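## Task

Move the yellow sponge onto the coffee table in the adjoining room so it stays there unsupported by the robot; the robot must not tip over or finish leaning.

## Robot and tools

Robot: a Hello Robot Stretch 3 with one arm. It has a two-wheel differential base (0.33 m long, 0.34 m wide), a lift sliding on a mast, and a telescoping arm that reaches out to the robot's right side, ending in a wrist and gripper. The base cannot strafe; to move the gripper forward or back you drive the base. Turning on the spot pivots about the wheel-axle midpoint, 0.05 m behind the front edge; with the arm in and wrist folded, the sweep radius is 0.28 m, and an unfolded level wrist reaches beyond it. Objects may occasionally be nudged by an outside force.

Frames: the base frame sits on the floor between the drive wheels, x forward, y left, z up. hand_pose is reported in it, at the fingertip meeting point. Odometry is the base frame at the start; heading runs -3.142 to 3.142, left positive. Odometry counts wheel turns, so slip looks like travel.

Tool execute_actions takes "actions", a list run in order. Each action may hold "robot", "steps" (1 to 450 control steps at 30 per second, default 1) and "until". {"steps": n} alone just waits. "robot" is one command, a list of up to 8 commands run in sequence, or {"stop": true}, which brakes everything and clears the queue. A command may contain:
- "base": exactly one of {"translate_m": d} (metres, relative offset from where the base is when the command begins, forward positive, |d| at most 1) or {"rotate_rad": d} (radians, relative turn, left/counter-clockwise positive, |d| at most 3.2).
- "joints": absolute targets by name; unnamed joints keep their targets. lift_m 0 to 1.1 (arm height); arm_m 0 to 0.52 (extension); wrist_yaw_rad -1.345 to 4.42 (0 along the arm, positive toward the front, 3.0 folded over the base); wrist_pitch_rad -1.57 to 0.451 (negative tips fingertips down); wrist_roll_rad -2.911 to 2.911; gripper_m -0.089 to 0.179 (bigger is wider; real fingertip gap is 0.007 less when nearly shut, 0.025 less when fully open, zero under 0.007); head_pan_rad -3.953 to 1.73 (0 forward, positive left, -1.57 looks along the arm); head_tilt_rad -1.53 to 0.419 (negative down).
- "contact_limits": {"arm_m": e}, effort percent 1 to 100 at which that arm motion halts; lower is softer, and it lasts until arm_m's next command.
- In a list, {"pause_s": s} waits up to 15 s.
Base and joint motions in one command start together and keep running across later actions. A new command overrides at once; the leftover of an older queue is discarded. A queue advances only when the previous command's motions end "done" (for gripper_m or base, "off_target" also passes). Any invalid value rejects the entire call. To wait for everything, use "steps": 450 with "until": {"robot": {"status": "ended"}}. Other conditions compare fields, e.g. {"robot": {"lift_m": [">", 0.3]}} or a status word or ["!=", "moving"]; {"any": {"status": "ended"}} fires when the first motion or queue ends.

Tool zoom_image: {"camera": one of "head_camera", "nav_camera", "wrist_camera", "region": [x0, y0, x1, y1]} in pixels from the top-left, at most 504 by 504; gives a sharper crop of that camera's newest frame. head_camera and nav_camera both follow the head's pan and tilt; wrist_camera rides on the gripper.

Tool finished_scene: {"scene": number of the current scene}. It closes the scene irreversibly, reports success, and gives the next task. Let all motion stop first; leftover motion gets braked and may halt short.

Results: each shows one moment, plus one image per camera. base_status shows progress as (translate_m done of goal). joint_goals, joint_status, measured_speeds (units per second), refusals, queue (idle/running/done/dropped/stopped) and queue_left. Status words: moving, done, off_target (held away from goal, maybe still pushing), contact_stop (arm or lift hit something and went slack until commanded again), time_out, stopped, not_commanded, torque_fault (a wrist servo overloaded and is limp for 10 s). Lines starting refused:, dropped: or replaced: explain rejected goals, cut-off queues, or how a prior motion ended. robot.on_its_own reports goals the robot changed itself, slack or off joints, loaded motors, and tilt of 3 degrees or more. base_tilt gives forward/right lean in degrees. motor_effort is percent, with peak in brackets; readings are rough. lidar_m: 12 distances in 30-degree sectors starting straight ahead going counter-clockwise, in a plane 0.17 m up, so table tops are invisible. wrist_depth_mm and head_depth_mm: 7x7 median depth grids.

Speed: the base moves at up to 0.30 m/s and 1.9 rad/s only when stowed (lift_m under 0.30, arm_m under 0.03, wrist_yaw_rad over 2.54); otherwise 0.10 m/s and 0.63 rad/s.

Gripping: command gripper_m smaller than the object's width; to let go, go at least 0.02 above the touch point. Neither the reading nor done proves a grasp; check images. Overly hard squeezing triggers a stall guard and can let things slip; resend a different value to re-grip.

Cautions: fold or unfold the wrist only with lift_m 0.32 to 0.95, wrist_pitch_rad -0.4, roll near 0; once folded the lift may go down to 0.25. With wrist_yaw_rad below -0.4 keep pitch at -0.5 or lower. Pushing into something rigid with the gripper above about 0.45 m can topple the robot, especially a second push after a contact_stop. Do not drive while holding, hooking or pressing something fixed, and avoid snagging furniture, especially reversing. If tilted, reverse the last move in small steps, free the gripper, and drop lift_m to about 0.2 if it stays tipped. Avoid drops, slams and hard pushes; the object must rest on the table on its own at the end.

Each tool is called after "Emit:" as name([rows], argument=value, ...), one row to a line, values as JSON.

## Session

Emit:
execute_actions(actions=[])

Scene clock: 0.00 s.
robot.base_odometry: x=+0.000 y=+0.000 heading=+0.000 (m, m, rad; robot's odometry frame)
robot.turned_by_wheels: +0.000 (rad since the last result)
robot.turned_by_imu: +0.000 (rad since the last result)
robot.base_tilt: forward=+1.1 right=-0.9 (deg)
robot.lidar_m: 2.33 2.68 1.59 1.76 1.24 0.86 0.81 0.83 0.81 0.76 0.78 1.01
robot.head_depth_mm: 1624 1689 1763 1827 1860 1914 1889 / 1897 2170 2259 2343 2396 2458 2060 / 1886 2802 2955 2976 3033 2998 2088 / 1865 2869 2938 2974 2946 2959 2116 / 1850 2791 2931 2864 2940 2935 2125 / 1837 2844 2865 2933 2912 2890 2144 / 1803 2783 2832 2856 2851 2851 2155
robot.base_status: not_commanded
robot.joint_positions: lift_m=+0.417 arm_m=+0.003 wrist_yaw_rad=+3.008 wrist_pitch_rad=-0.380 wrist_roll_rad=-0.006 gripper_m=+0.037 head_pan_rad=-0.010 head_tilt_rad=-0.008
robot.joint_goals: lift_m=+0.417 arm_m=+0.003 wrist_yaw_rad=+3.008 wrist_pitch_rad=-0.380 wrist_roll_rad=-0.006 gripper_m=+0.037 head_pan_rad=-0.010 head_tilt_rad=-0.008
robot.joint_status: lift_m=not_commanded arm_m=not_commanded wrist_yaw_rad=not_commanded wrist_pitch_rad=not_commanded wrist_roll_rad=not_commanded gripper_m=not_commanded head_pan_rad=not_commanded head_tilt_rad=not_commanded
robot.measured_speeds: translate_m=+0.000 rotate_rad=+0.000 lift_m=+0.000 arm_m=+0.000 wrist_yaw_rad=+0.000 wrist_pitch_rad=+0.000 wrist_roll_rad=+0.000 head_pan_rad=+0.000 head_tilt_rad=+0.000
robot: refusals=0 queue=idle queue_left=0
robot.motor_effort: left_wheel=-1 right_wheel=+0 lift_m=+25 arm_m=+0 wrist_yaw_rad=+1 wrist_pitch_rad=+5 wrist_roll_rad=+0 gripper_m=+0 head_pan_rad=+0 head_tilt_rad=+2 (%)
robot.hand_pose: x=+0.0093 y=+0.0791 z=+0.4382 quat_wxyz=(+0.180, +0.699, +0.088, +0.686) (m; robot's base frame)
robot.wrist_depth_mm: - - - - - - - / - - - - - - - / - - - - - - - / - - 998 968 924 885 833 / 905 860 - 791 762 726 704 / 734 707 - 659 617 628 597 / 633 608 - 594 553 531 519
pictures: head_camera (sideways: a quarter turn clockwise sets it upright), nav_camera (sideways: a quarter turn counterclockwise sets it upright), wrist_camera
Images, in order (width x height): head_camera 896x504, nav_camera 672x504, wrist_camera 644x364.

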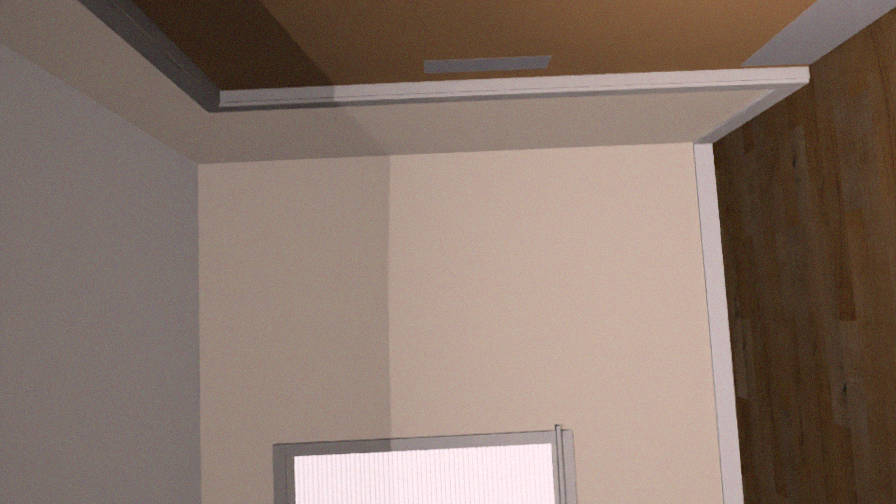

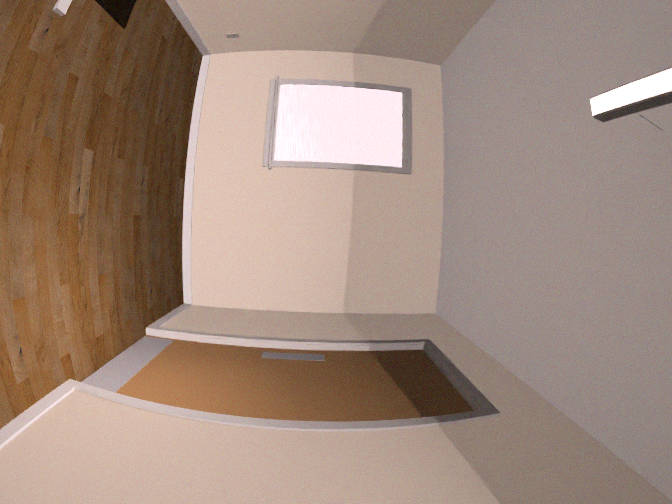

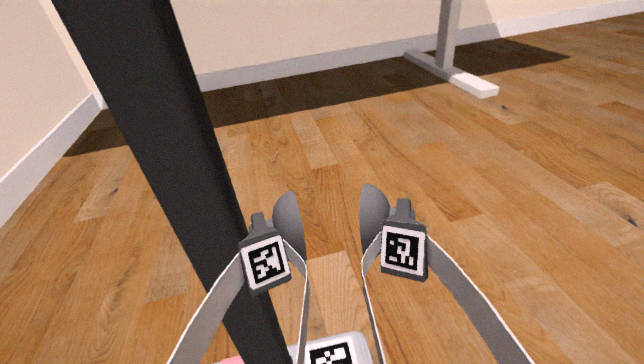

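Emit:
execute_actions([
  {"robot":[{"joints":{"lift_m":0.29,"head_pan_rad":-1.8,"head_tilt_rad":-0.6}},{"base":{"rotate_rad":1.66}},{"base":{"translate_m":0.48}},{"base":{"rotate_rad":1.58}}],"steps":450,"until":{"robot":{"status":"ended"}}},
])

Scene clock: 12.77 s.
robot.base_odometry: x=-0.043 y=+0.478 heading=-3.044 (m, m, rad; robot's odometry frame)
robot.turned_by_wheels: +3.240 (rad since the last result)
robot.turned_by_imu: +3.220 (rad since the last result)
robot.base_tilt: forward=+1.1 right=-1.1 (deg)
robot.lidar_m: 0.80 0.84 1.17 1.24 1.30 1.85 2.96 1.23 1.32 1.28 0.90 0.83
robot.head_depth_mm: 1178 1318 1424 1005 832 1446 1204 / 1150 1278 1382 1011 807 1432 1206 / 1120 1250 1355 1017 807 1434 1209 / 1094 1211 1312 1020 782 1445 1213 / 1070 1184 1298 1023 787 1412 1214 / 1043 1148 1267 1029 791 1379 1219 / 1024 1124 1244 1033 792 1289 1211
robot.base_status: done (rotate_rad +1.5798 of +1.5800)
robot.joint_positions: lift_m=+0.290 arm_m=+0.003 wrist_yaw_rad=+3.008 wrist_pitch_rad=-0.380 wrist_roll_rad=-0.006 gripper_m=+0.037 head_pan_rad=-1.793 head_tilt_rad=-0.593
robot.joint_goals: lift_m=+0.290 arm_m=+0.003 wrist_yaw_rad=+3.008 wrist_pitch_rad=-0.380 wrist_roll_rad=-0.006 gripper_m=+0.037 head_pan_rad=-1.800 head_tilt_rad=-0.600
robot.joint_status: lift_m=done arm_m=not_commanded wrist_yaw_rad=not_commanded wrist_pitch_rad=not_commanded wrist_roll_rad=not_commanded gripper_m=not_commanded head_pan_rad=done head_tilt_rad=done
robot.measured_speeds: translate_m=+0.000 rotate_rad=+0.000 lift_m=+0.000 arm_m=+0.000 wrist_yaw_rad=+0.000 wrist_pitch_rad=+0.000 wrist_roll_rad=+0.000 head_pan_rad=+0.000 head_tilt_rad=+0.000
robot: refusals=0 queue=done queue_left=0
robot.motor_effort: left_wheel=-4(14) right_wheel=+5(12) lift_m=+16(25) arm_m=+0(1) wrist_yaw_rad=+0(0) wrist_pitch_rad=+5(5) wrist_roll_rad=+0(0) gripper_m=-1(0) head_pan_rad=-4(54) head_tilt_rad=-4(39) (%)
robot.hand_pose: x=+0.0093 y=+0.0791 z=+0.3116 quat_wxyz=(+0.180, +0.699, +0.088, +0.686) (m; robot's base frame)
robot.wrist_depth_mm: - - - - - - 829 / - - - - - - 839 / - - - 963 887 843 785 / 885 839 771 759 714 670 638 / 684 656 - 598 583 547 533 / 564 542 - - 475 473 456 / 481 - - - 424 408 401
pictures: head_camera (sideways: a quarter turn clockwise sets it upright), nav_camera (sideways: a quarter turn counterclockwise sets it upright), wrist_camera
Images, in order (width x height): head_camera 896x504, nav_camera 672x504, wrist_camera 644x364.

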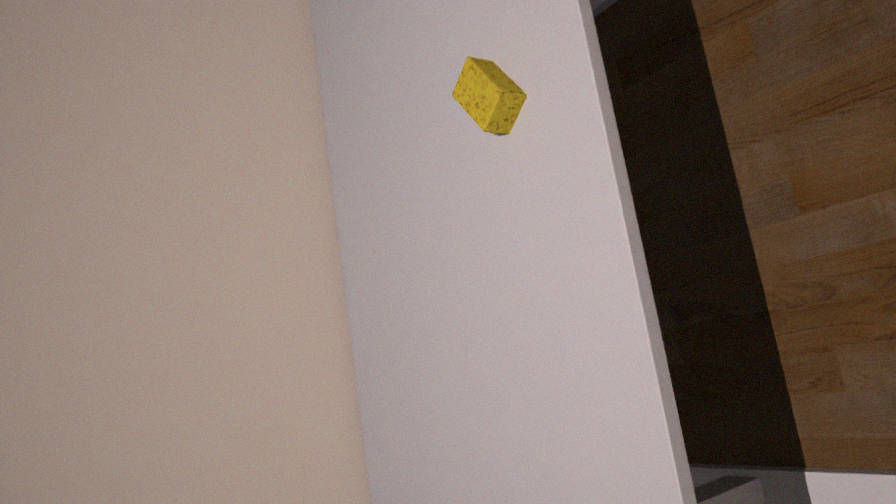

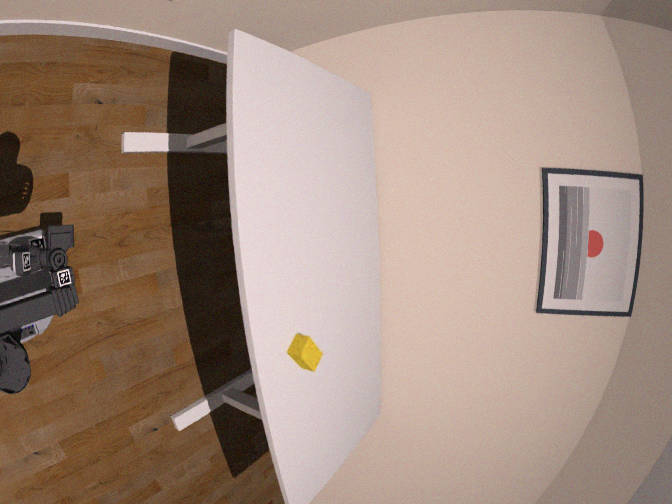

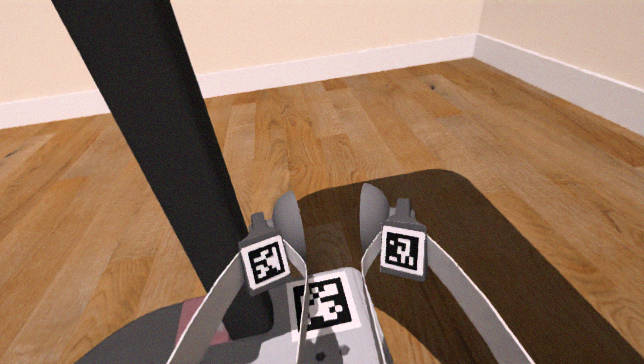

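Emit:
execute_actions([
  {"robot":[{"base":{"translate_m":-0.51},"joints":{"lift_m":0.82,"wrist_yaw_rad":0.6,"wrist_pitch_rad":-0.42,"head_pan_rad":-1.5,"gripper_m":0.179}},{"joints":{"arm_m":0.3}}],"steps":450,"until":{"robot":{"status":"ended"}}},
])

Scene clock: 27.37 s.
robot.base_odometry: x=+0.465 y=+0.528 heading=-3.044 (m, m, rad; robot's odometry frame)
robot.turned_by_wheels: +0.000 (rad since the last result)
robot.turned_by_imu: -0.003 (rad since the last result)
robot.base_tilt: forward=+1.1 right=-1.0 (deg)
robot.lidar_m: 1.31 1.38 1.29 1.25 1.30 1.87 2.44 1.76 0.91 1.27 1.17 1.35
robot.head_depth_mm: 1037 1155 1257 1050 - - 1173 / 1043 1164 1275 1135 753 1396 1213 / 1045 1163 1284 1118 735 1398 1204 / 1058 1167 1284 1110 747 1399 1216 / 1057 1170 1300 1021 776 1414 1213 / 1061 1181 1302 1028 778 1404 1221 / 1071 1180 1312 1036 792 1410 1225
robot.base_status: done (translate_m -0.5100 of -0.5100)
robot.joint_positions: lift_m=+0.820 arm_m=+0.300 wrist_yaw_rad=+0.600 wrist_pitch_rad=-0.433 wrist_roll_rad=-0.006 gripper_m=+0.179 head_pan_rad=-1.507 head_tilt_rad=-0.593
robot.joint_goals: lift_m=+0.820 arm_m=+0.300 wrist_yaw_rad=+0.600 wrist_pitch_rad=-0.420 wrist_roll_rad=-0.006 gripper_m=+0.179 head_pan_rad=-1.500 head_tilt_rad=-0.600
robot.joint_status: lift_m=done arm_m=done wrist_yaw_rad=done wrist_pitch_rad=done wrist_roll_rad=not_commanded gripper_m=done head_pan_rad=done head_tilt_rad=done
robot.measured_speeds: translate_m=+0.000 rotate_rad=+0.000 lift_m=+0.000 arm_m=+0.000 wrist_yaw_rad=+0.000 wrist_pitch_rad=+0.000 wrist_roll_rad=+0.000 head_pan_rad=+0.000 head_tilt_rad=+0.000
robot: refusals=0 queue=done queue_left=0
robot.motor_effort: left_wheel=-4(17) right_wheel=+4(7) lift_m=+33(33) arm_m=+6(6) wrist_yaw_rad=+0(1) wrist_pitch_rad=+5(5) wrist_roll_rad=+0(0) gripper_m=+0(84) head_pan_rad=+5(33) head_tilt_rad=-4(3) (%)
robot.hand_pose: x=+0.1041 y=-0.6282 z=+0.8289 quat_wxyz=(+0.707, +0.349, -0.612, +0.060) (m; robot's base frame)
robot.wrist_depth_mm: 971 - 965 825 712 631 561 / 960 723 668 614 560 525 498 / 552 523 485 459 430 409 387 / 417 401 381 363 346 337 317 / 335 338 314 241 269 281 276 / 290 - 266 223 236 241 228 / - 236 232 225 219 213 208
pictures: head_camera (sideways: a quarter turn clockwise sets it upright), nav_camera (sideways: a quarter turn counterclockwise sets it upright), wrist_camera
Images, in order (width x height): head_camera 896x504, nav_camera 672x504, wrist_camera 644x364.

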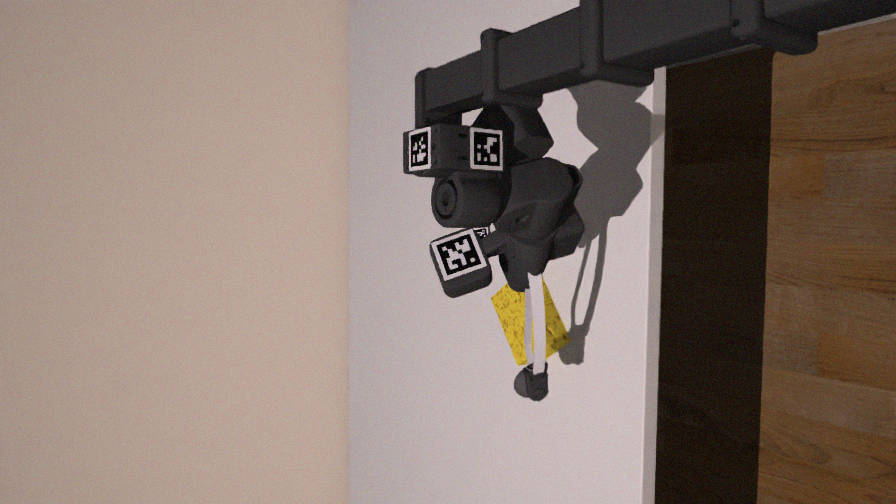

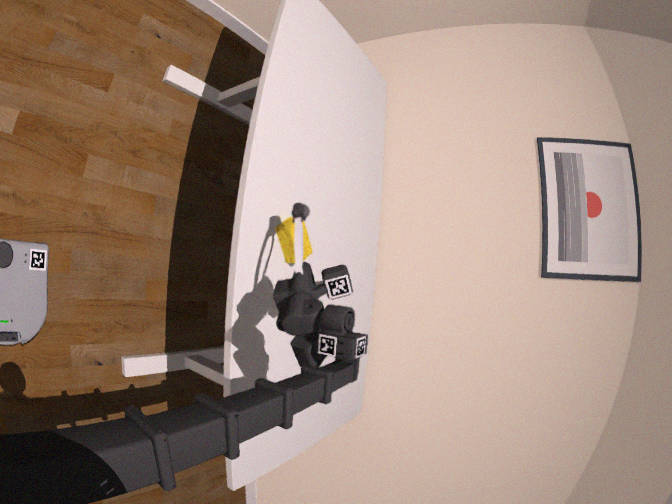

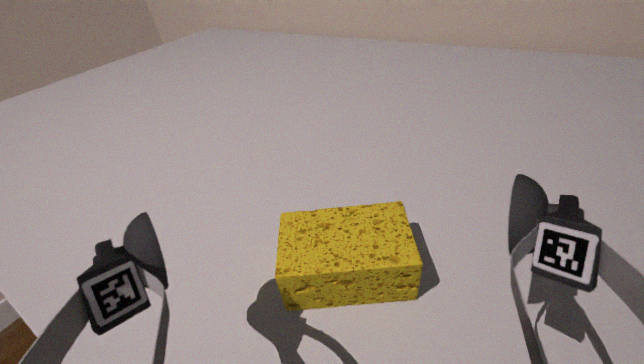

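Emit:
execute_actions([
  {"robot":[{"base":{"translate_m":0.012},"joints":{"lift_m":0.735,"arm_m":0.345}},{"joints":{"gripper_m":0.04}}],"steps":450,"until":{"robot":{"status":"ended"}}},
])

Scene clock: 33.63 s.
robot.base_odometry: x=+0.453 y=+0.527 heading=-3.044 (m, m, rad; robot's odometry frame)
robot.turned_by_wheels: +0.000 (rad since the last result)
robot.turned_by_imu: -0.001 (rad since the last result)
robot.base_tilt: forward=+1.2 right=-1.2 (deg)
robot.lidar_m: 1.30 1.36 1.28 1.24 1.31 1.87 2.46 1.77 0.92 1.27 1.16 1.34
robot.head_depth_mm: 1034 1155 1268 1006 778 1254 - / 1048 1162 1274 1057 - 1400 1205 / 1049 1164 1286 1066 729 1402 1210 / 1048 1171 1286 1064 736 1397 1204 / 1059 1178 1295 1028 760 1406 1212 / 1062 1184 1316 1027 790 1409 1221 / 1070 1193 1316 1027 791 1404 1221
robot.base_status: done (translate_m +0.0120 of +0.0120)
robot.joint_positions: lift_m=+0.735 arm_m=+0.345 wrist_yaw_rad=+0.600 wrist_pitch_rad=-0.431 wrist_roll_rad=-0.006 gripper_m=+0.041 head_pan_rad=-1.507 head_tilt_rad=-0.593
robot.joint_goals: lift_m=+0.735 arm_m=+0.345 wrist_yaw_rad=+0.600 wrist_pitch_rad=-0.420 wrist_roll_rad=-0.006 gripper_m=+0.040 head_pan_rad=-1.500 head_tilt_rad=-0.600
robot.joint_status: lift_m=done arm_m=done wrist_yaw_rad=done wrist_pitch_rad=done wrist_roll_rad=not_commanded gripper_m=done head_pan_rad=done head_tilt_rad=done
robot.measured_speeds: translate_m=+0.000 rotate_rad=+0.000 lift_m=+0.000 arm_m=+0.000 wrist_yaw_rad=+0.000 wrist_pitch_rad=+0.000 wrist_roll_rad=+0.000 head_pan_rad=+0.000 head_tilt_rad=+0.000
robot: refusals=0 queue=done queue_left=0
robot.motor_effort: left_wheel=-4(6) right_wheel=+4(8) lift_m=+16(32) arm_m=+5(5) wrist_yaw_rad=+1(0) wrist_pitch_rad=+4(5) wrist_roll_rad=+0(0) gripper_m=-35(99) head_pan_rad=+4(3) head_tilt_rad=-4(2) (%)
robot.hand_pose: x=+0.1043 y=-0.6735 z=+0.7452 quat_wxyz=(+0.707, +0.349, -0.613, +0.061) (m; robot's base frame)
robot.wrist_depth_mm: 931 758 655 585 521 466 428 / 498 456 415 386 354 330 311 / 340 323 305 285 269 255 243 / 265 250 174 154 149 209 199 / 212 207 133 132 131 178 170 / 179 176 151 148 150 148 148 / 154 149 145 141 138 134 129
pictures: head_camera (sideways: a quarter turn clockwise sets it upright), nav_camera (sideways: a quarter turn counterclockwise sets it upright), wrist_camera
Images, in order (width x height): head_camera 896x504, nav_camera 672x504, wrist_camera 644x364.

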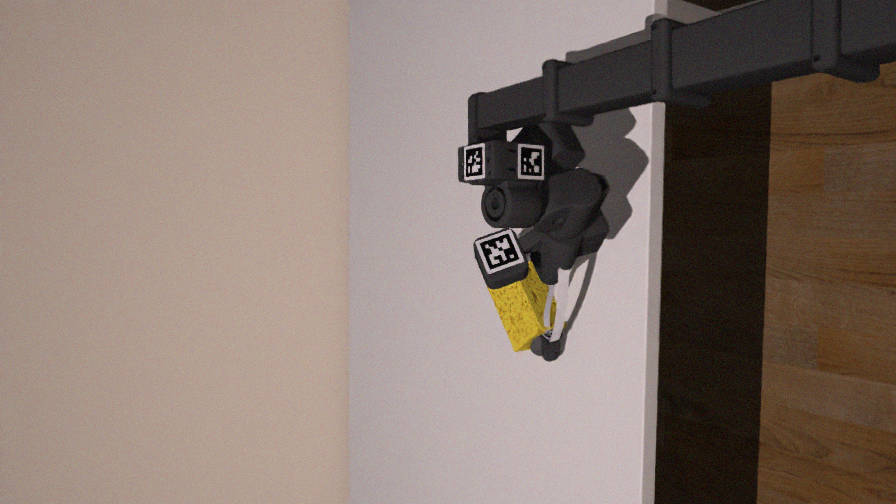

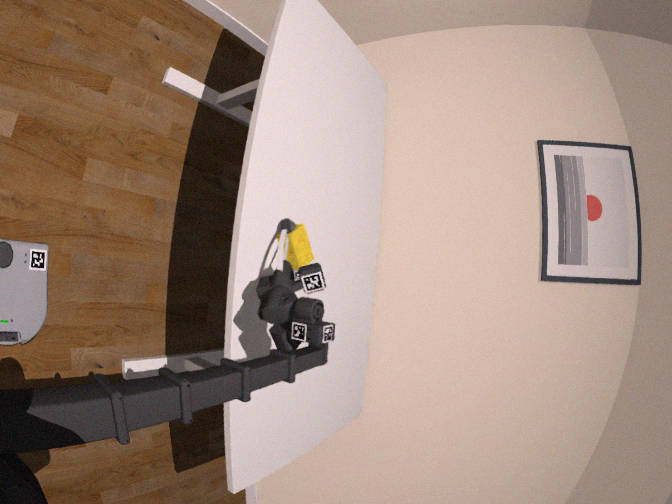

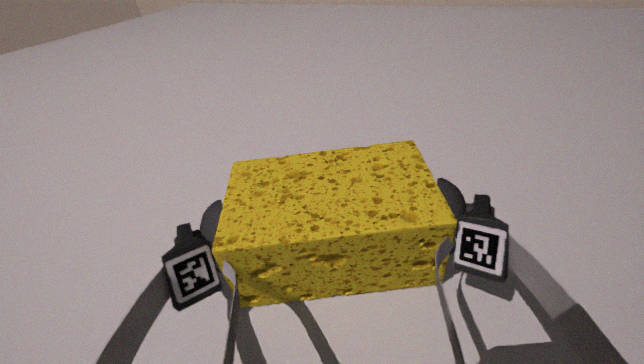

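Emit:
execute_actions([
  {"robot":[{"joints":{"lift_m":0.77}},{"base":{"rotate_rad":-0.56},"joints":{"arm_m":0,"wrist_yaw_rad":2.97}},{"base":{"translate_m":-0.46},"joints":{"lift_m":0.29,"head_pan_rad":-3.14,"head_tilt_rad":-0.9}},{"base":{"translate_m":-1}},{"base":{"rotate_rad":-1.04}}],"steps":450,"until":{"robot":{"status":"ended"}}},
  {"steps":450,"until":{"robot":{"status":"ended"}}},
])

Scene clock: 59.87 s.
robot.base_odometry: x=+1.760 y=-0.124 heading=+1.640 (m, m, rad; robot's odometry frame)
robot.turned_by_wheels: -1.600 (rad since the last result)
robot.turned_by_imu: -1.601 (rad since the last result)
robot.base_tilt: forward=+1.1 right=-1.1 (deg)
robot.lidar_m: 2.02 1.77 2.59 2.01 0.74 0.56 0.54 0.56 0.71 1.21 1.25 1.70
robot.head_depth_mm: 468 552 667 842 1137 1242 1143 / 466 548 663 831 1138 1231 - / 465 544 657 824 1108 1263 - / 462 542 652 820 1101 1265 - / 460 538 648 816 1089 1239 - / 457 535 647 804 1085 1245 1117 / 457 532 641 798 1072 1218 1101
robot.base_status: done (rotate_rad -1.0398 of -1.0400)
robot.joint_positions: lift_m=+0.290 arm_m=+0.003 wrist_yaw_rad=+2.969 wrist_pitch_rad=-0.436 wrist_roll_rad=-0.006 gripper_m=+0.059 head_pan_rad=-3.134 head_tilt_rad=-0.890
robot.joint_goals: lift_m=+0.290 arm_m=+0.000 wrist_yaw_rad=+2.970 wrist_pitch_rad=-0.420 wrist_roll_rad=-0.006 gripper_m=+0.058 head_pan_rad=-3.140 head_tilt_rad=-0.900
robot.joint_status: lift_m=done arm_m=done wrist_yaw_rad=done wrist_pitch_rad=done wrist_roll_rad=not_commanded gripper_m=done head_pan_rad=done head_tilt_rad=done
robot.measured_speeds: translate_m=+0.000 rotate_rad=+0.000 lift_m=+0.000 arm_m=+0.000 wrist_yaw_rad=+0.000 wrist_pitch_rad=+0.000 wrist_roll_rad=+0.000 head_pan_rad=+0.000 head_tilt_rad=+0.000
robot: refusals=0 queue=done queue_left=0
robot.on_its_own: gripper_m is held at +0.058, not at your +0.040, by its stall guard, which is not easing now
robot.motor_effort: left_wheel=+3(15) right_wheel=-3(10) lift_m=+17(34) arm_m=-6(6) wrist_yaw_rad=+1(2) wrist_pitch_rad=+6(6) wrist_roll_rad=+0(0) gripper_m=-20(29) head_pan_rad=-4(56) head_tilt_rad=-6(31) (%)
robot.hand_pose: x=+0.0169 y=+0.0706 z=+0.2991 quat_wxyz=(+0.212, +0.698, +0.094, +0.677) (m; robot's base frame)
robot.wrist_depth_mm: 730 - - - - - - / 757 - - - - - 927 / 759 - 909 863 808 748 711 / 712 741 161 154 149 617 596 / 626 605 132 132 132 532 508 / 529 528 143 145 436 436 441 / 466 - - - 405 397 384
pictures: head_camera (sideways: a quarter turn clockwise sets it upright), nav_camera (sideways: a quarter turn counterclockwise sets it upright), wrist_camera
Images, in order (width x height): head_camera 896x504, nav_camera 672x504, wrist_camera 644x364.

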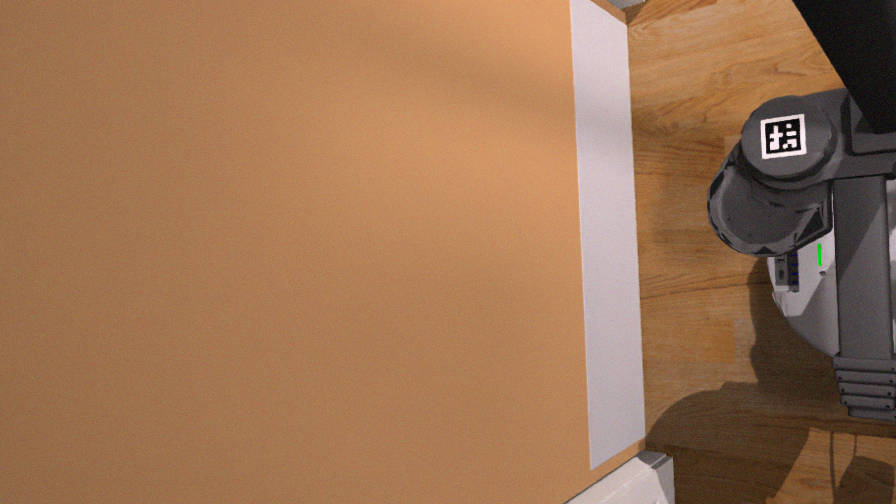

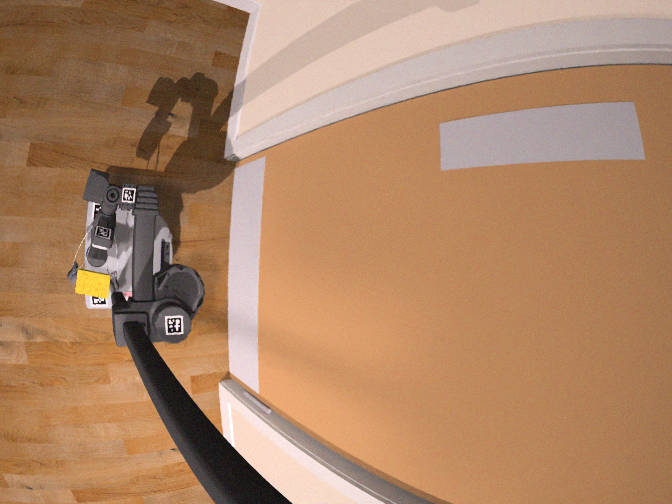

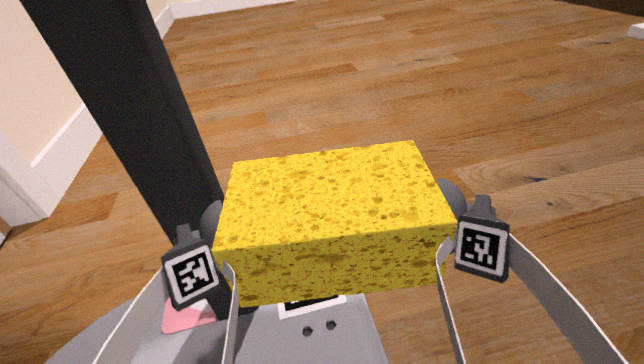

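Emit:
execute_actions([
  {"robot":[{"base":{"translate_m":-0.25}},{"joints":{"lift_m":0.31}},{"base":{"translate_m":-0.65}},{"joints":{"lift_m":0.29}}],"steps":450,"until":{"robot":{"status":"ended"}}},
])

Scene clock: 73.83 s.
robot.base_odometry: x=+1.822 y=-1.021 heading=+1.640 (m, m, rad; robot's odometry frame)
robot.turned_by_wheels: +0.000 (rad since the last result)
robot.turned_by_imu: -0.004 (rad since the last result)
robot.base_tilt: forward=+1.3 right=-0.8 (deg)
robot.lidar_m: 2.91 2.60 0.35 0.25 0.23 0.24 0.32 1.74 1.26 1.11 0.49 0.57
robot.head_depth_mm: - - 297 335 391 472 559 / - 297 336 394 475 590 - / 297 335 393 477 600 749 - / 337 396 478 606 826 1201 - / 1634 1925 1966 1669 1413 1238 - / 1644 1921 2006 1665 1426 1248 1124 / 1617 1913 1972 1649 1421 1241 1107
robot.base_status: done (translate_m -0.6500 of -0.6500)
robot.joint_positions: lift_m=+0.290 arm_m=+0.003 wrist_yaw_rad=+2.970 wrist_pitch_rad=-0.436 wrist_roll_rad=-0.006 gripper_m=+0.059 head_pan_rad=-3.134 head_tilt_rad=-0.891
robot.joint_goals: lift_m=+0.290 arm_m=+0.000 wrist_yaw_rad=+2.970 wrist_pitch_rad=-0.420 wrist_roll_rad=-0.006 gripper_m=+0.058 head_pan_rad=-3.140 head_tilt_rad=-0.900
robot.joint_status: lift_m=done arm_m=done wrist_yaw_rad=done wrist_pitch_rad=done wrist_roll_rad=not_commanded gripper_m=done head_pan_rad=done head_tilt_rad=done
robot.measured_speeds: translate_m=+0.000 rotate_rad=+0.000 lift_m=+0.000 arm_m=+0.000 wrist_yaw_rad=+0.000 wrist_pitch_rad=+0.000 wrist_roll_rad=+0.000 head_pan_rad=+0.000 head_tilt_rad=+0.000
robot: refusals=0 queue=done queue_left=0
robot.on_its_own: gripper_m is held at +0.058, not at your +0.040, by its stall guard, which is not easing now
robot.motor_effort: left_wheel=+1(37) right_wheel=-6(33) lift_m=+16(34) arm_m=-5(5) wrist_yaw_rad=-1(0) wrist_pitch_rad=+6(6) wrist_roll_rad=+0(0) gripper_m=-20(20) head_pan_rad=-3(4) head_tilt_rad=-5(7) (%)
robot.hand_pose: x=+0.0168 y=+0.0706 z=+0.2990 quat_wxyz=(+0.212, +0.698, +0.094, +0.677) (m; robot's base frame)
robot.wrist_depth_mm: - 243 279 351 479 - - / 206 - 296 381 541 991 939 / 220 - 326 408 603 770 724 / 234 260 161 154 149 618 600 / 245 285 132 132 131 533 501 / 262 298 144 145 435 441 438 / 274 - - - 408 393 382
pictures: head_camera (sideways: a quarter turn clockwise sets it upright), nav_camera (sideways: a quarter turn counterclockwise sets it upright), wrist_camera
Images, in order (width x height): head_camera 896x504, nav_camera 672x504, wrist_camera 644x364.

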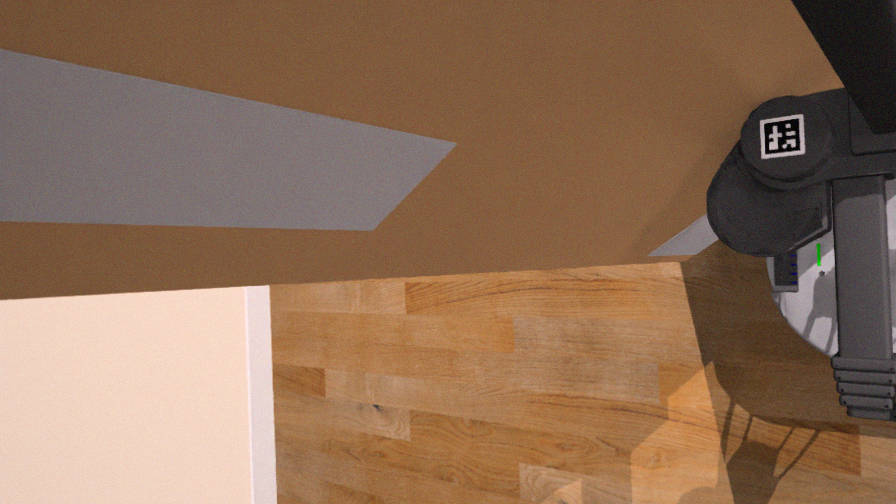

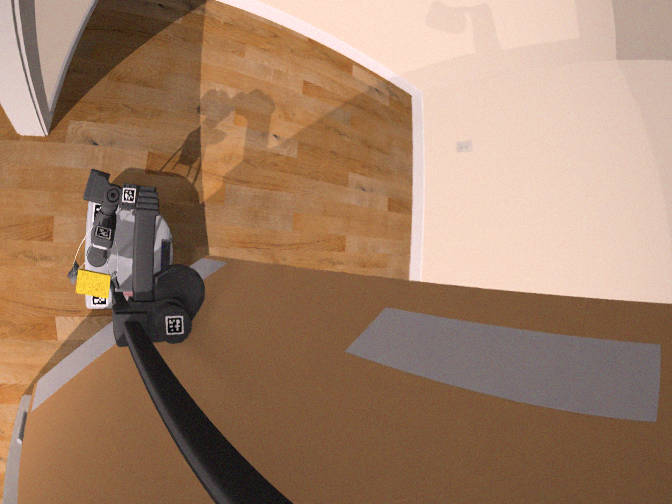

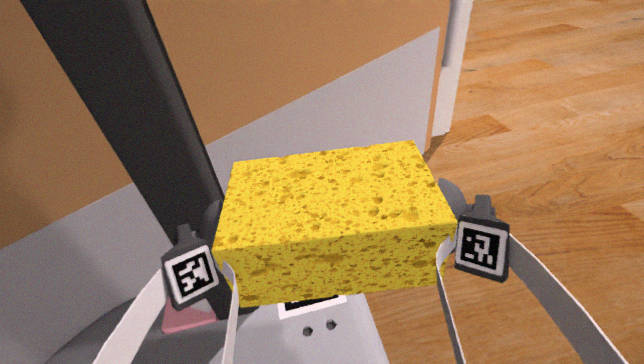

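Emit:
execute_actions([
  {"robot":[{"base":{"translate_m":-0.85},"joints":{"head_pan_rad":0,"head_tilt_rad":-0.6}},{"base":{"rotate_rad":1.6}}],"steps":450,"until":{"robot":{"status":"ended"}}},
])

Scene clock: 83.63 s.
robot.base_odometry: x=+1.881 y=-1.869 heading=-3.043 (m, m, rad; robot's odometry frame)
robot.turned_by_wheels: +1.600 (rad since the last result)
robot.turned_by_imu: +1.588 (rad since the last result)
robot.base_tilt: forward=+1.1 right=-1.2 (deg)
robot.lidar_m: 1.84 1.39 1.03 1.00 1.04 1.26 1.22 1.27 1.19 1.29 1.23 1.62
robot.head_depth_mm: 2159 2424 2591 2202 1751 1407 1191 / 2162 2399 2362 2222 1765 1416 1206 / 2154 2384 2344 2170 1741 1423 1213 / 2140 2390 2369 2211 1755 1423 1213 / 2155 2372 2622 2203 1757 1445 1193 / 2137 2357 2698 2288 1780 1443 1217 / 2151 2368 2678 2284 1776 1446 1214
robot.base_status: done (rotate_rad +1.5998 of +1.6000)
robot.joint_positions: lift_m=+0.290 arm_m=+0.003 wrist_yaw_rad=+2.970 wrist_pitch_rad=-0.436 wrist_roll_rad=-0.006 gripper_m=+0.059 head_pan_rad=-0.007 head_tilt_rad=-0.605
robot.joint_goals: lift_m=+0.290 arm_m=+0.000 wrist_yaw_rad=+2.970 wrist_pitch_rad=-0.420 wrist_roll_rad=-0.006 gripper_m=+0.058 head_pan_rad=+0.000 head_tilt_rad=-0.600
robot.joint_status: lift_m=done arm_m=done wrist_yaw_rad=done wrist_pitch_rad=done wrist_roll_rad=not_commanded gripper_m=done head_pan_rad=done head_tilt_rad=done
robot.measured_speeds: translate_m=+0.000 rotate_rad=+0.000 lift_m=+0.000 arm_m=+0.000 wrist_yaw_rad=+0.000 wrist_pitch_rad=+0.000 wrist_roll_rad=+0.000 head_pan_rad=+0.000 head_tilt_rad=+0.000
robot: refusals=0 queue=done queue_left=0
robot.on_its_own: gripper_m is held at +0.058, not at your +0.040, by its stall guard, which is not easing now
robot.motor_effort: left_wheel=-4(15) right_wheel=+4(15) lift_m=+16(16) arm_m=-5(5) wrist_yaw_rad=+1(0) wrist_pitch_rad=+6(6) wrist_roll_rad=+0(0) gripper_m=-20(20) head_pan_rad=+4(56) head_tilt_rad=+4(29) (%)
robot.hand_pose: x=+0.0167 y=+0.0706 z=+0.2990 quat_wxyz=(+0.212, +0.698, +0.094, +0.677) (m; robot's base frame)
robot.wrist_depth_mm: 867 925 944 - - - - / 922 - - - - 996 922 / 973 - 899 846 795 747 723 / 791 731 161 154 149 621 590 / 636 611 132 132 132 527 502 / 528 531 143 145 436 435 438 / 461 - - - 408 396 385
pictures: head_camera (sideways: a quarter turn clockwise sets it upright), nav_camera (sideways: a quarter turn counterclockwise sets it upright), wrist_camera
Images, in order (width x height): head_camera 896x504, nav_camera 672x504, wrist_camera 644x364.

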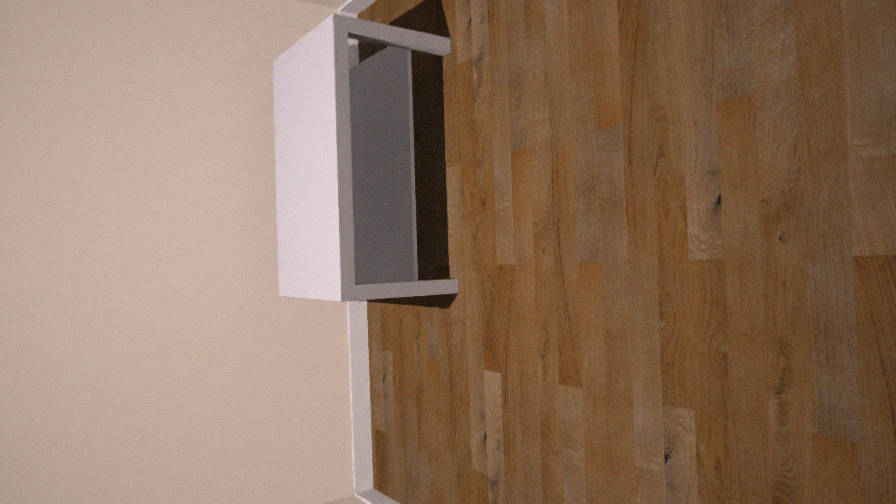

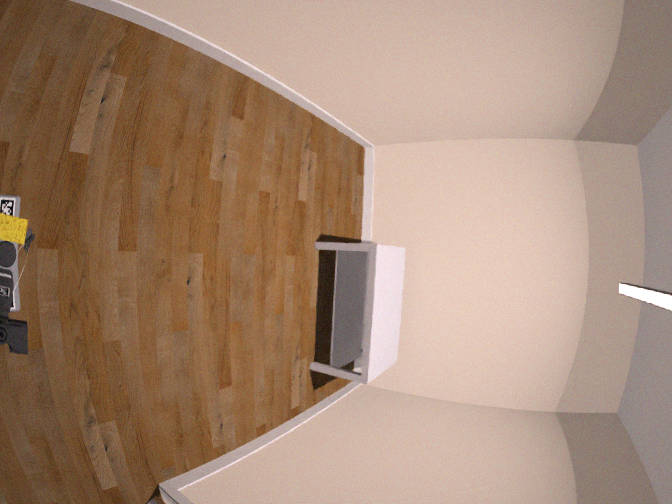

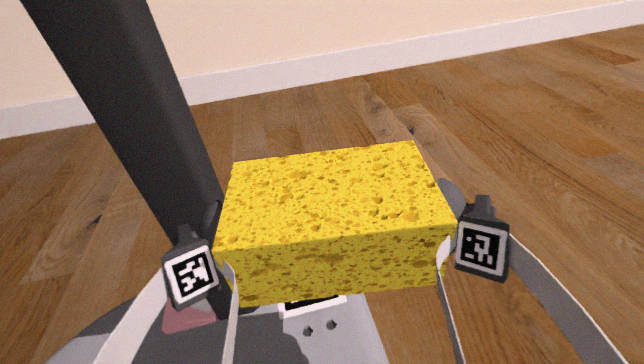

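Emit:
execute_actions([
  {"robot":[{"base":{"translate_m":1},"joints":{"head_pan_rad":-1.5,"head_tilt_rad":-0.8}},{"base":{"translate_m":0.38}},{"base":{"rotate_rad":1.25}},{"joints":{"lift_m":0.52,"wrist_yaw_rad":0}},{"joints":{"arm_m":0.3}}],"steps":450,"until":{"robot":{"status":"ended"}}},
  {"steps":250,"until":{"robot":{"status":"ended"}}},
])

Scene clock: 105.40 s.
robot.base_odometry: x=+0.508 y=-2.005 heading=-1.794 (m, m, rad; robot's odometry frame)
robot.turned_by_wheels: +1.250 (rad since the last result)
robot.turned_by_imu: +1.241 (rad since the last result)
robot.base_tilt: forward=+1.1 right=-0.9 (deg)
robot.lidar_m: 0.97 0.97 1.10 1.82 2.50 1.36 1.15 1.15 0.89 1.17 0.46 1.16
robot.head_depth_mm: 1128 1312 1486 1171 1022 1283 1117 / 1091 1261 1455 1165 1021 1245 - / 1052 1223 1408 1168 - 1235 1119 / 1025 1178 1390 1163 951 1214 1125 / 996 1146 1331 1177 982 1132 1126 / 969 1111 1282 1209 1030 1235 1126 / 947 1075 1246 1464 1518 1297 1126
robot.base_status: done (rotate_rad +1.2498 of +1.2500)
robot.joint_positions: lift_m=+0.520 arm_m=+0.300 wrist_yaw_rad=+0.001 wrist_pitch_rad=-0.436 wrist_roll_rad=-0.006 gripper_m=+0.059 head_pan_rad=-1.493 head_tilt_rad=-0.791
robot.joint_goals: lift_m=+0.520 arm_m=+0.300 wrist_yaw_rad=+0.000 wrist_pitch_rad=-0.420 wrist_roll_rad=-0.006 gripper_m=+0.058 head_pan_rad=-1.500 head_tilt_rad=-0.800
robot.joint_status: lift_m=done arm_m=done wrist_yaw_rad=done wrist_pitch_rad=done wrist_roll_rad=not_commanded gripper_m=done head_pan_rad=done head_tilt_rad=done
robot.measured_speeds: translate_m=+0.000 rotate_rad=+0.000 lift_m=+0.000 arm_m=+0.000 wrist_yaw_rad=+0.000 wrist_pitch_rad=+0.000 wrist_roll_rad=+0.000 head_pan_rad=+0.000 head_tilt_rad=+0.000
robot: refusals=0 queue=done queue_left=0
robot.on_its_own: gripper_m is held at +0.058, not at your +0.040, by its stall guard, which is not easing now
robot.motor_effort: left_wheel=-4(14) right_wheel=+4(12) lift_m=+32(34) arm_m=+5(5) wrist_yaw_rad=-1(3) wrist_pitch_rad=+6(6) wrist_roll_rad=+0(0) gripper_m=-19(20) head_pan_rad=-4(54) head_tilt_rad=-5(25) (%)
robot.hand_pose: x=-0.0214 y=-0.6666 z=+0.5281 quat_wxyz=(+0.693, +0.154, -0.688, -0.153) (m; robot's base frame)
robot.wrist_depth_mm: 506 543 594 649 723 768 786 / 543 593 638 518 487 456 423 / 567 442 420 391 369 349 334 / 360 344 174 154 150 286 276 / 292 284 133 132 131 245 233 / 245 242 151 148 202 203 203 / 212 206 201 195 190 185 180
pictures: head_camera (sideways: a quarter turn clockwise sets it upright), nav_camera (sideways: a quarter turn counterclockwise sets it upright), wrist_camera
Images, in order (width x height): head_camera 896x504, nav_camera 672x504, wrist_camera 644x364.

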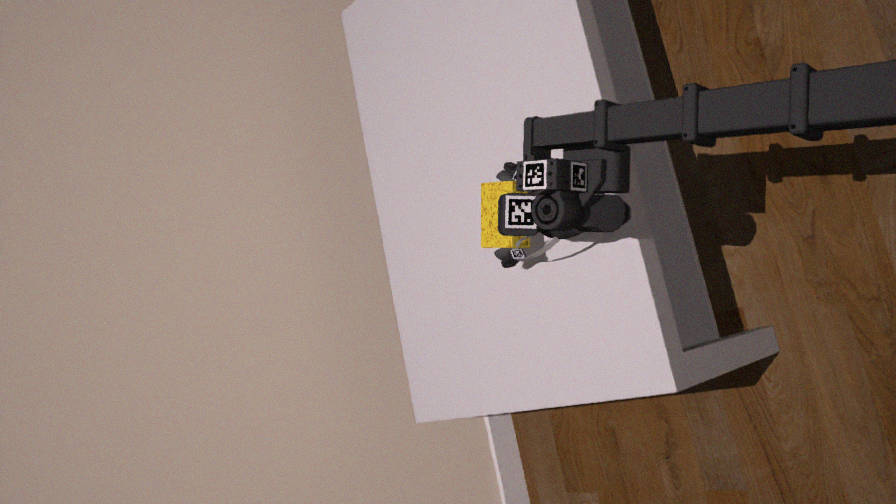

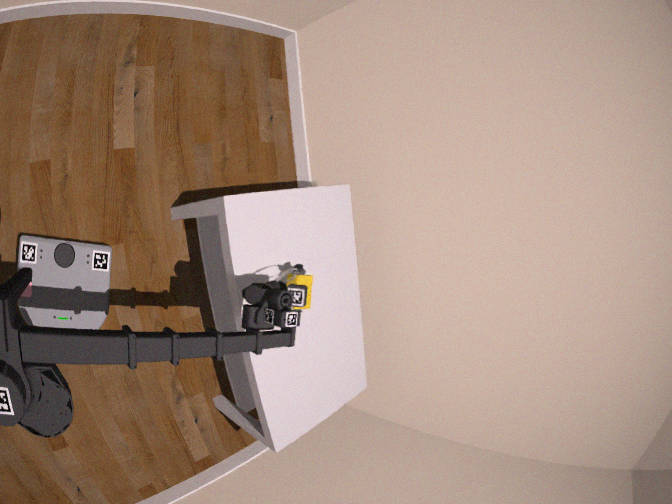

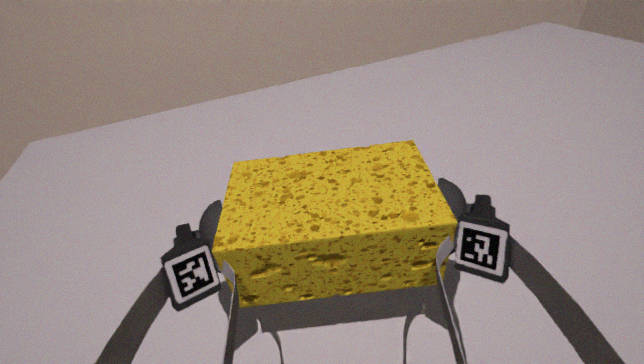

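Emit:
execute_actions([
  {"robot":[{"joints":{"lift_m":0.468}},{"joints":{"gripper_m":0.15}},{"joints":{"lift_m":0.55}}],"steps":450,"until":{"robot":{"status":"ended"}}},
])

Scene clock: 112.23 s.
robot.base_odometry: x=+0.508 y=-2.005 heading=-1.794 (m, m, rad; robot's odometry frame)
robot.turned_by_wheels: +0.000 (rad since the last result)
robot.turned_by_imu: -0.002 (rad since the last result)
robot.base_tilt: forward=+1.3 right=-1.1 (deg)
robot.lidar_m: 0.97 0.97 1.10 1.82 2.50 1.37 1.15 1.15 0.89 1.16 0.46 1.15
robot.head_depth_mm: 1123 1305 1484 1167 1021 1281 1125 / 1089 1261 1437 1172 1020 - 1099 / 1051 1224 1415 1206 - 1240 1124 / 1029 1174 1370 1179 974 1213 1133 / 996 1136 1328 1171 977 1134 1120 / 970 1112 1288 1209 1026 1231 1125 / 942 1077 1235 1465 1516 1300 1130
robot.base_status: done (rotate_rad +1.2498 of +1.2500)
robot.joint_positions: lift_m=+0.550 arm_m=+0.300 wrist_yaw_rad=+0.001 wrist_pitch_rad=-0.436 wrist_roll_rad=-0.006 gripper_m=+0.150 head_pan_rad=-1.493 head_tilt_rad=-0.791
robot.joint_goals: lift_m=+0.550 arm_m=+0.300 wrist_yaw_rad=+0.000 wrist_pitch_rad=-0.420 wrist_roll_rad=-0.006 gripper_m=+0.150 head_pan_rad=-1.500 head_tilt_rad=-0.800
robot.joint_status: lift_m=done arm_m=done wrist_yaw_rad=done wrist_pitch_rad=done wrist_roll_rad=not_commanded gripper_m=done head_pan_rad=done head_tilt_rad=done
robot.measured_speeds: translate_m=+0.000 rotate_rad=+0.000 lift_m=+0.000 arm_m=+0.000 wrist_yaw_rad=+0.000 wrist_pitch_rad=+0.000 wrist_roll_rad=+0.000 head_pan_rad=+0.000 head_tilt_rad=+0.000
robot: refusals=0 queue=done queue_left=0
robot.motor_effort: left_wheel=-5(4) right_wheel=+4(4) lift_m=+32(34) arm_m=+5(5) wrist_yaw_rad=+1(0) wrist_pitch_rad=+6(6) wrist_roll_rad=+0(0) gripper_m=+0(83) head_pan_rad=-3(3) head_tilt_rad=-5(6) (%)
robot.hand_pose: x=-0.0214 y=-0.6666 z=+0.5581 quat_wxyz=(+0.693, +0.154, -0.688, -0.153) (m; robot's base frame)
robot.wrist_depth_mm: 505 547 591 646 726 802 831 / 544 587 638 695 556 526 489 / 593 616 483 448 428 407 383 / 420 395 376 357 344 341 317 / 338 335 312 299 289 - 271 / 284 - 261 205 213 236 232 / 249 235 229 188 200 212 206
pictures: head_camera (sideways: a quarter turn clockwise sets it upright), nav_camera (sideways: a quarter turn counterclockwise sets it upright), wrist_camera
Images, in order (width x height): head_camera 896x504, nav_camera 672x504, wrist_camera 644x364.

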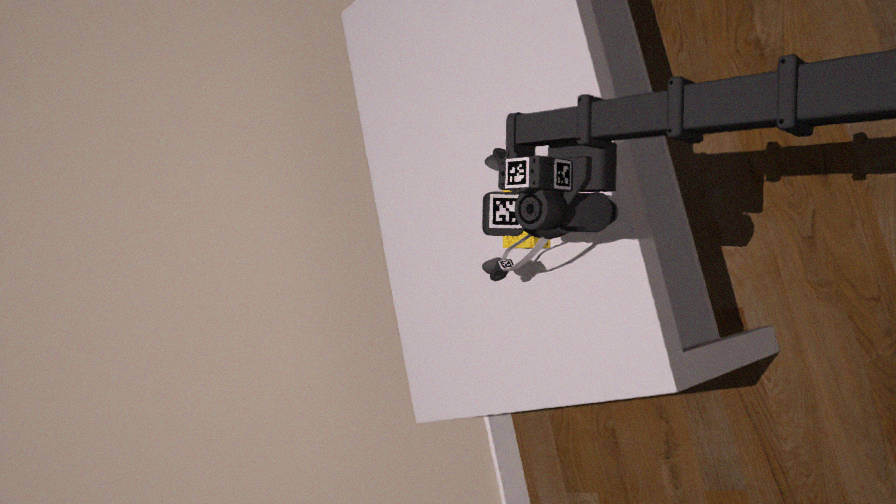

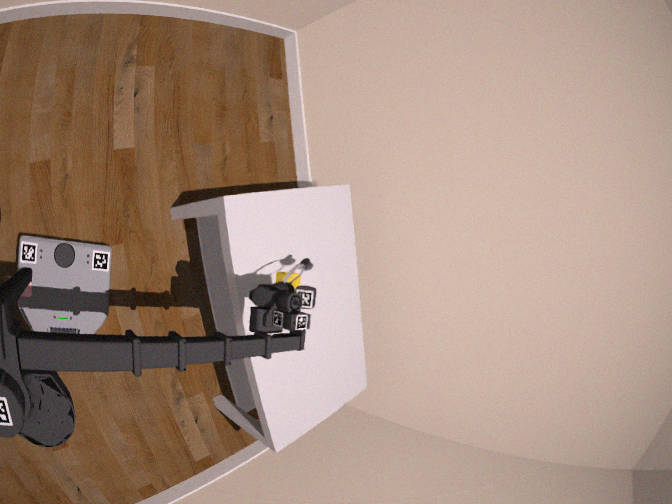

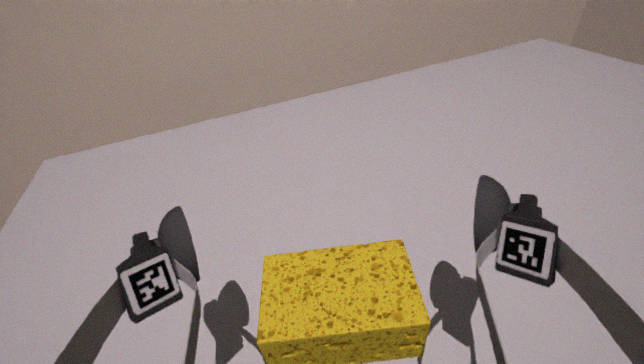

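Emit:
finished_scene(scene=2)

The scene is finished: the task was done.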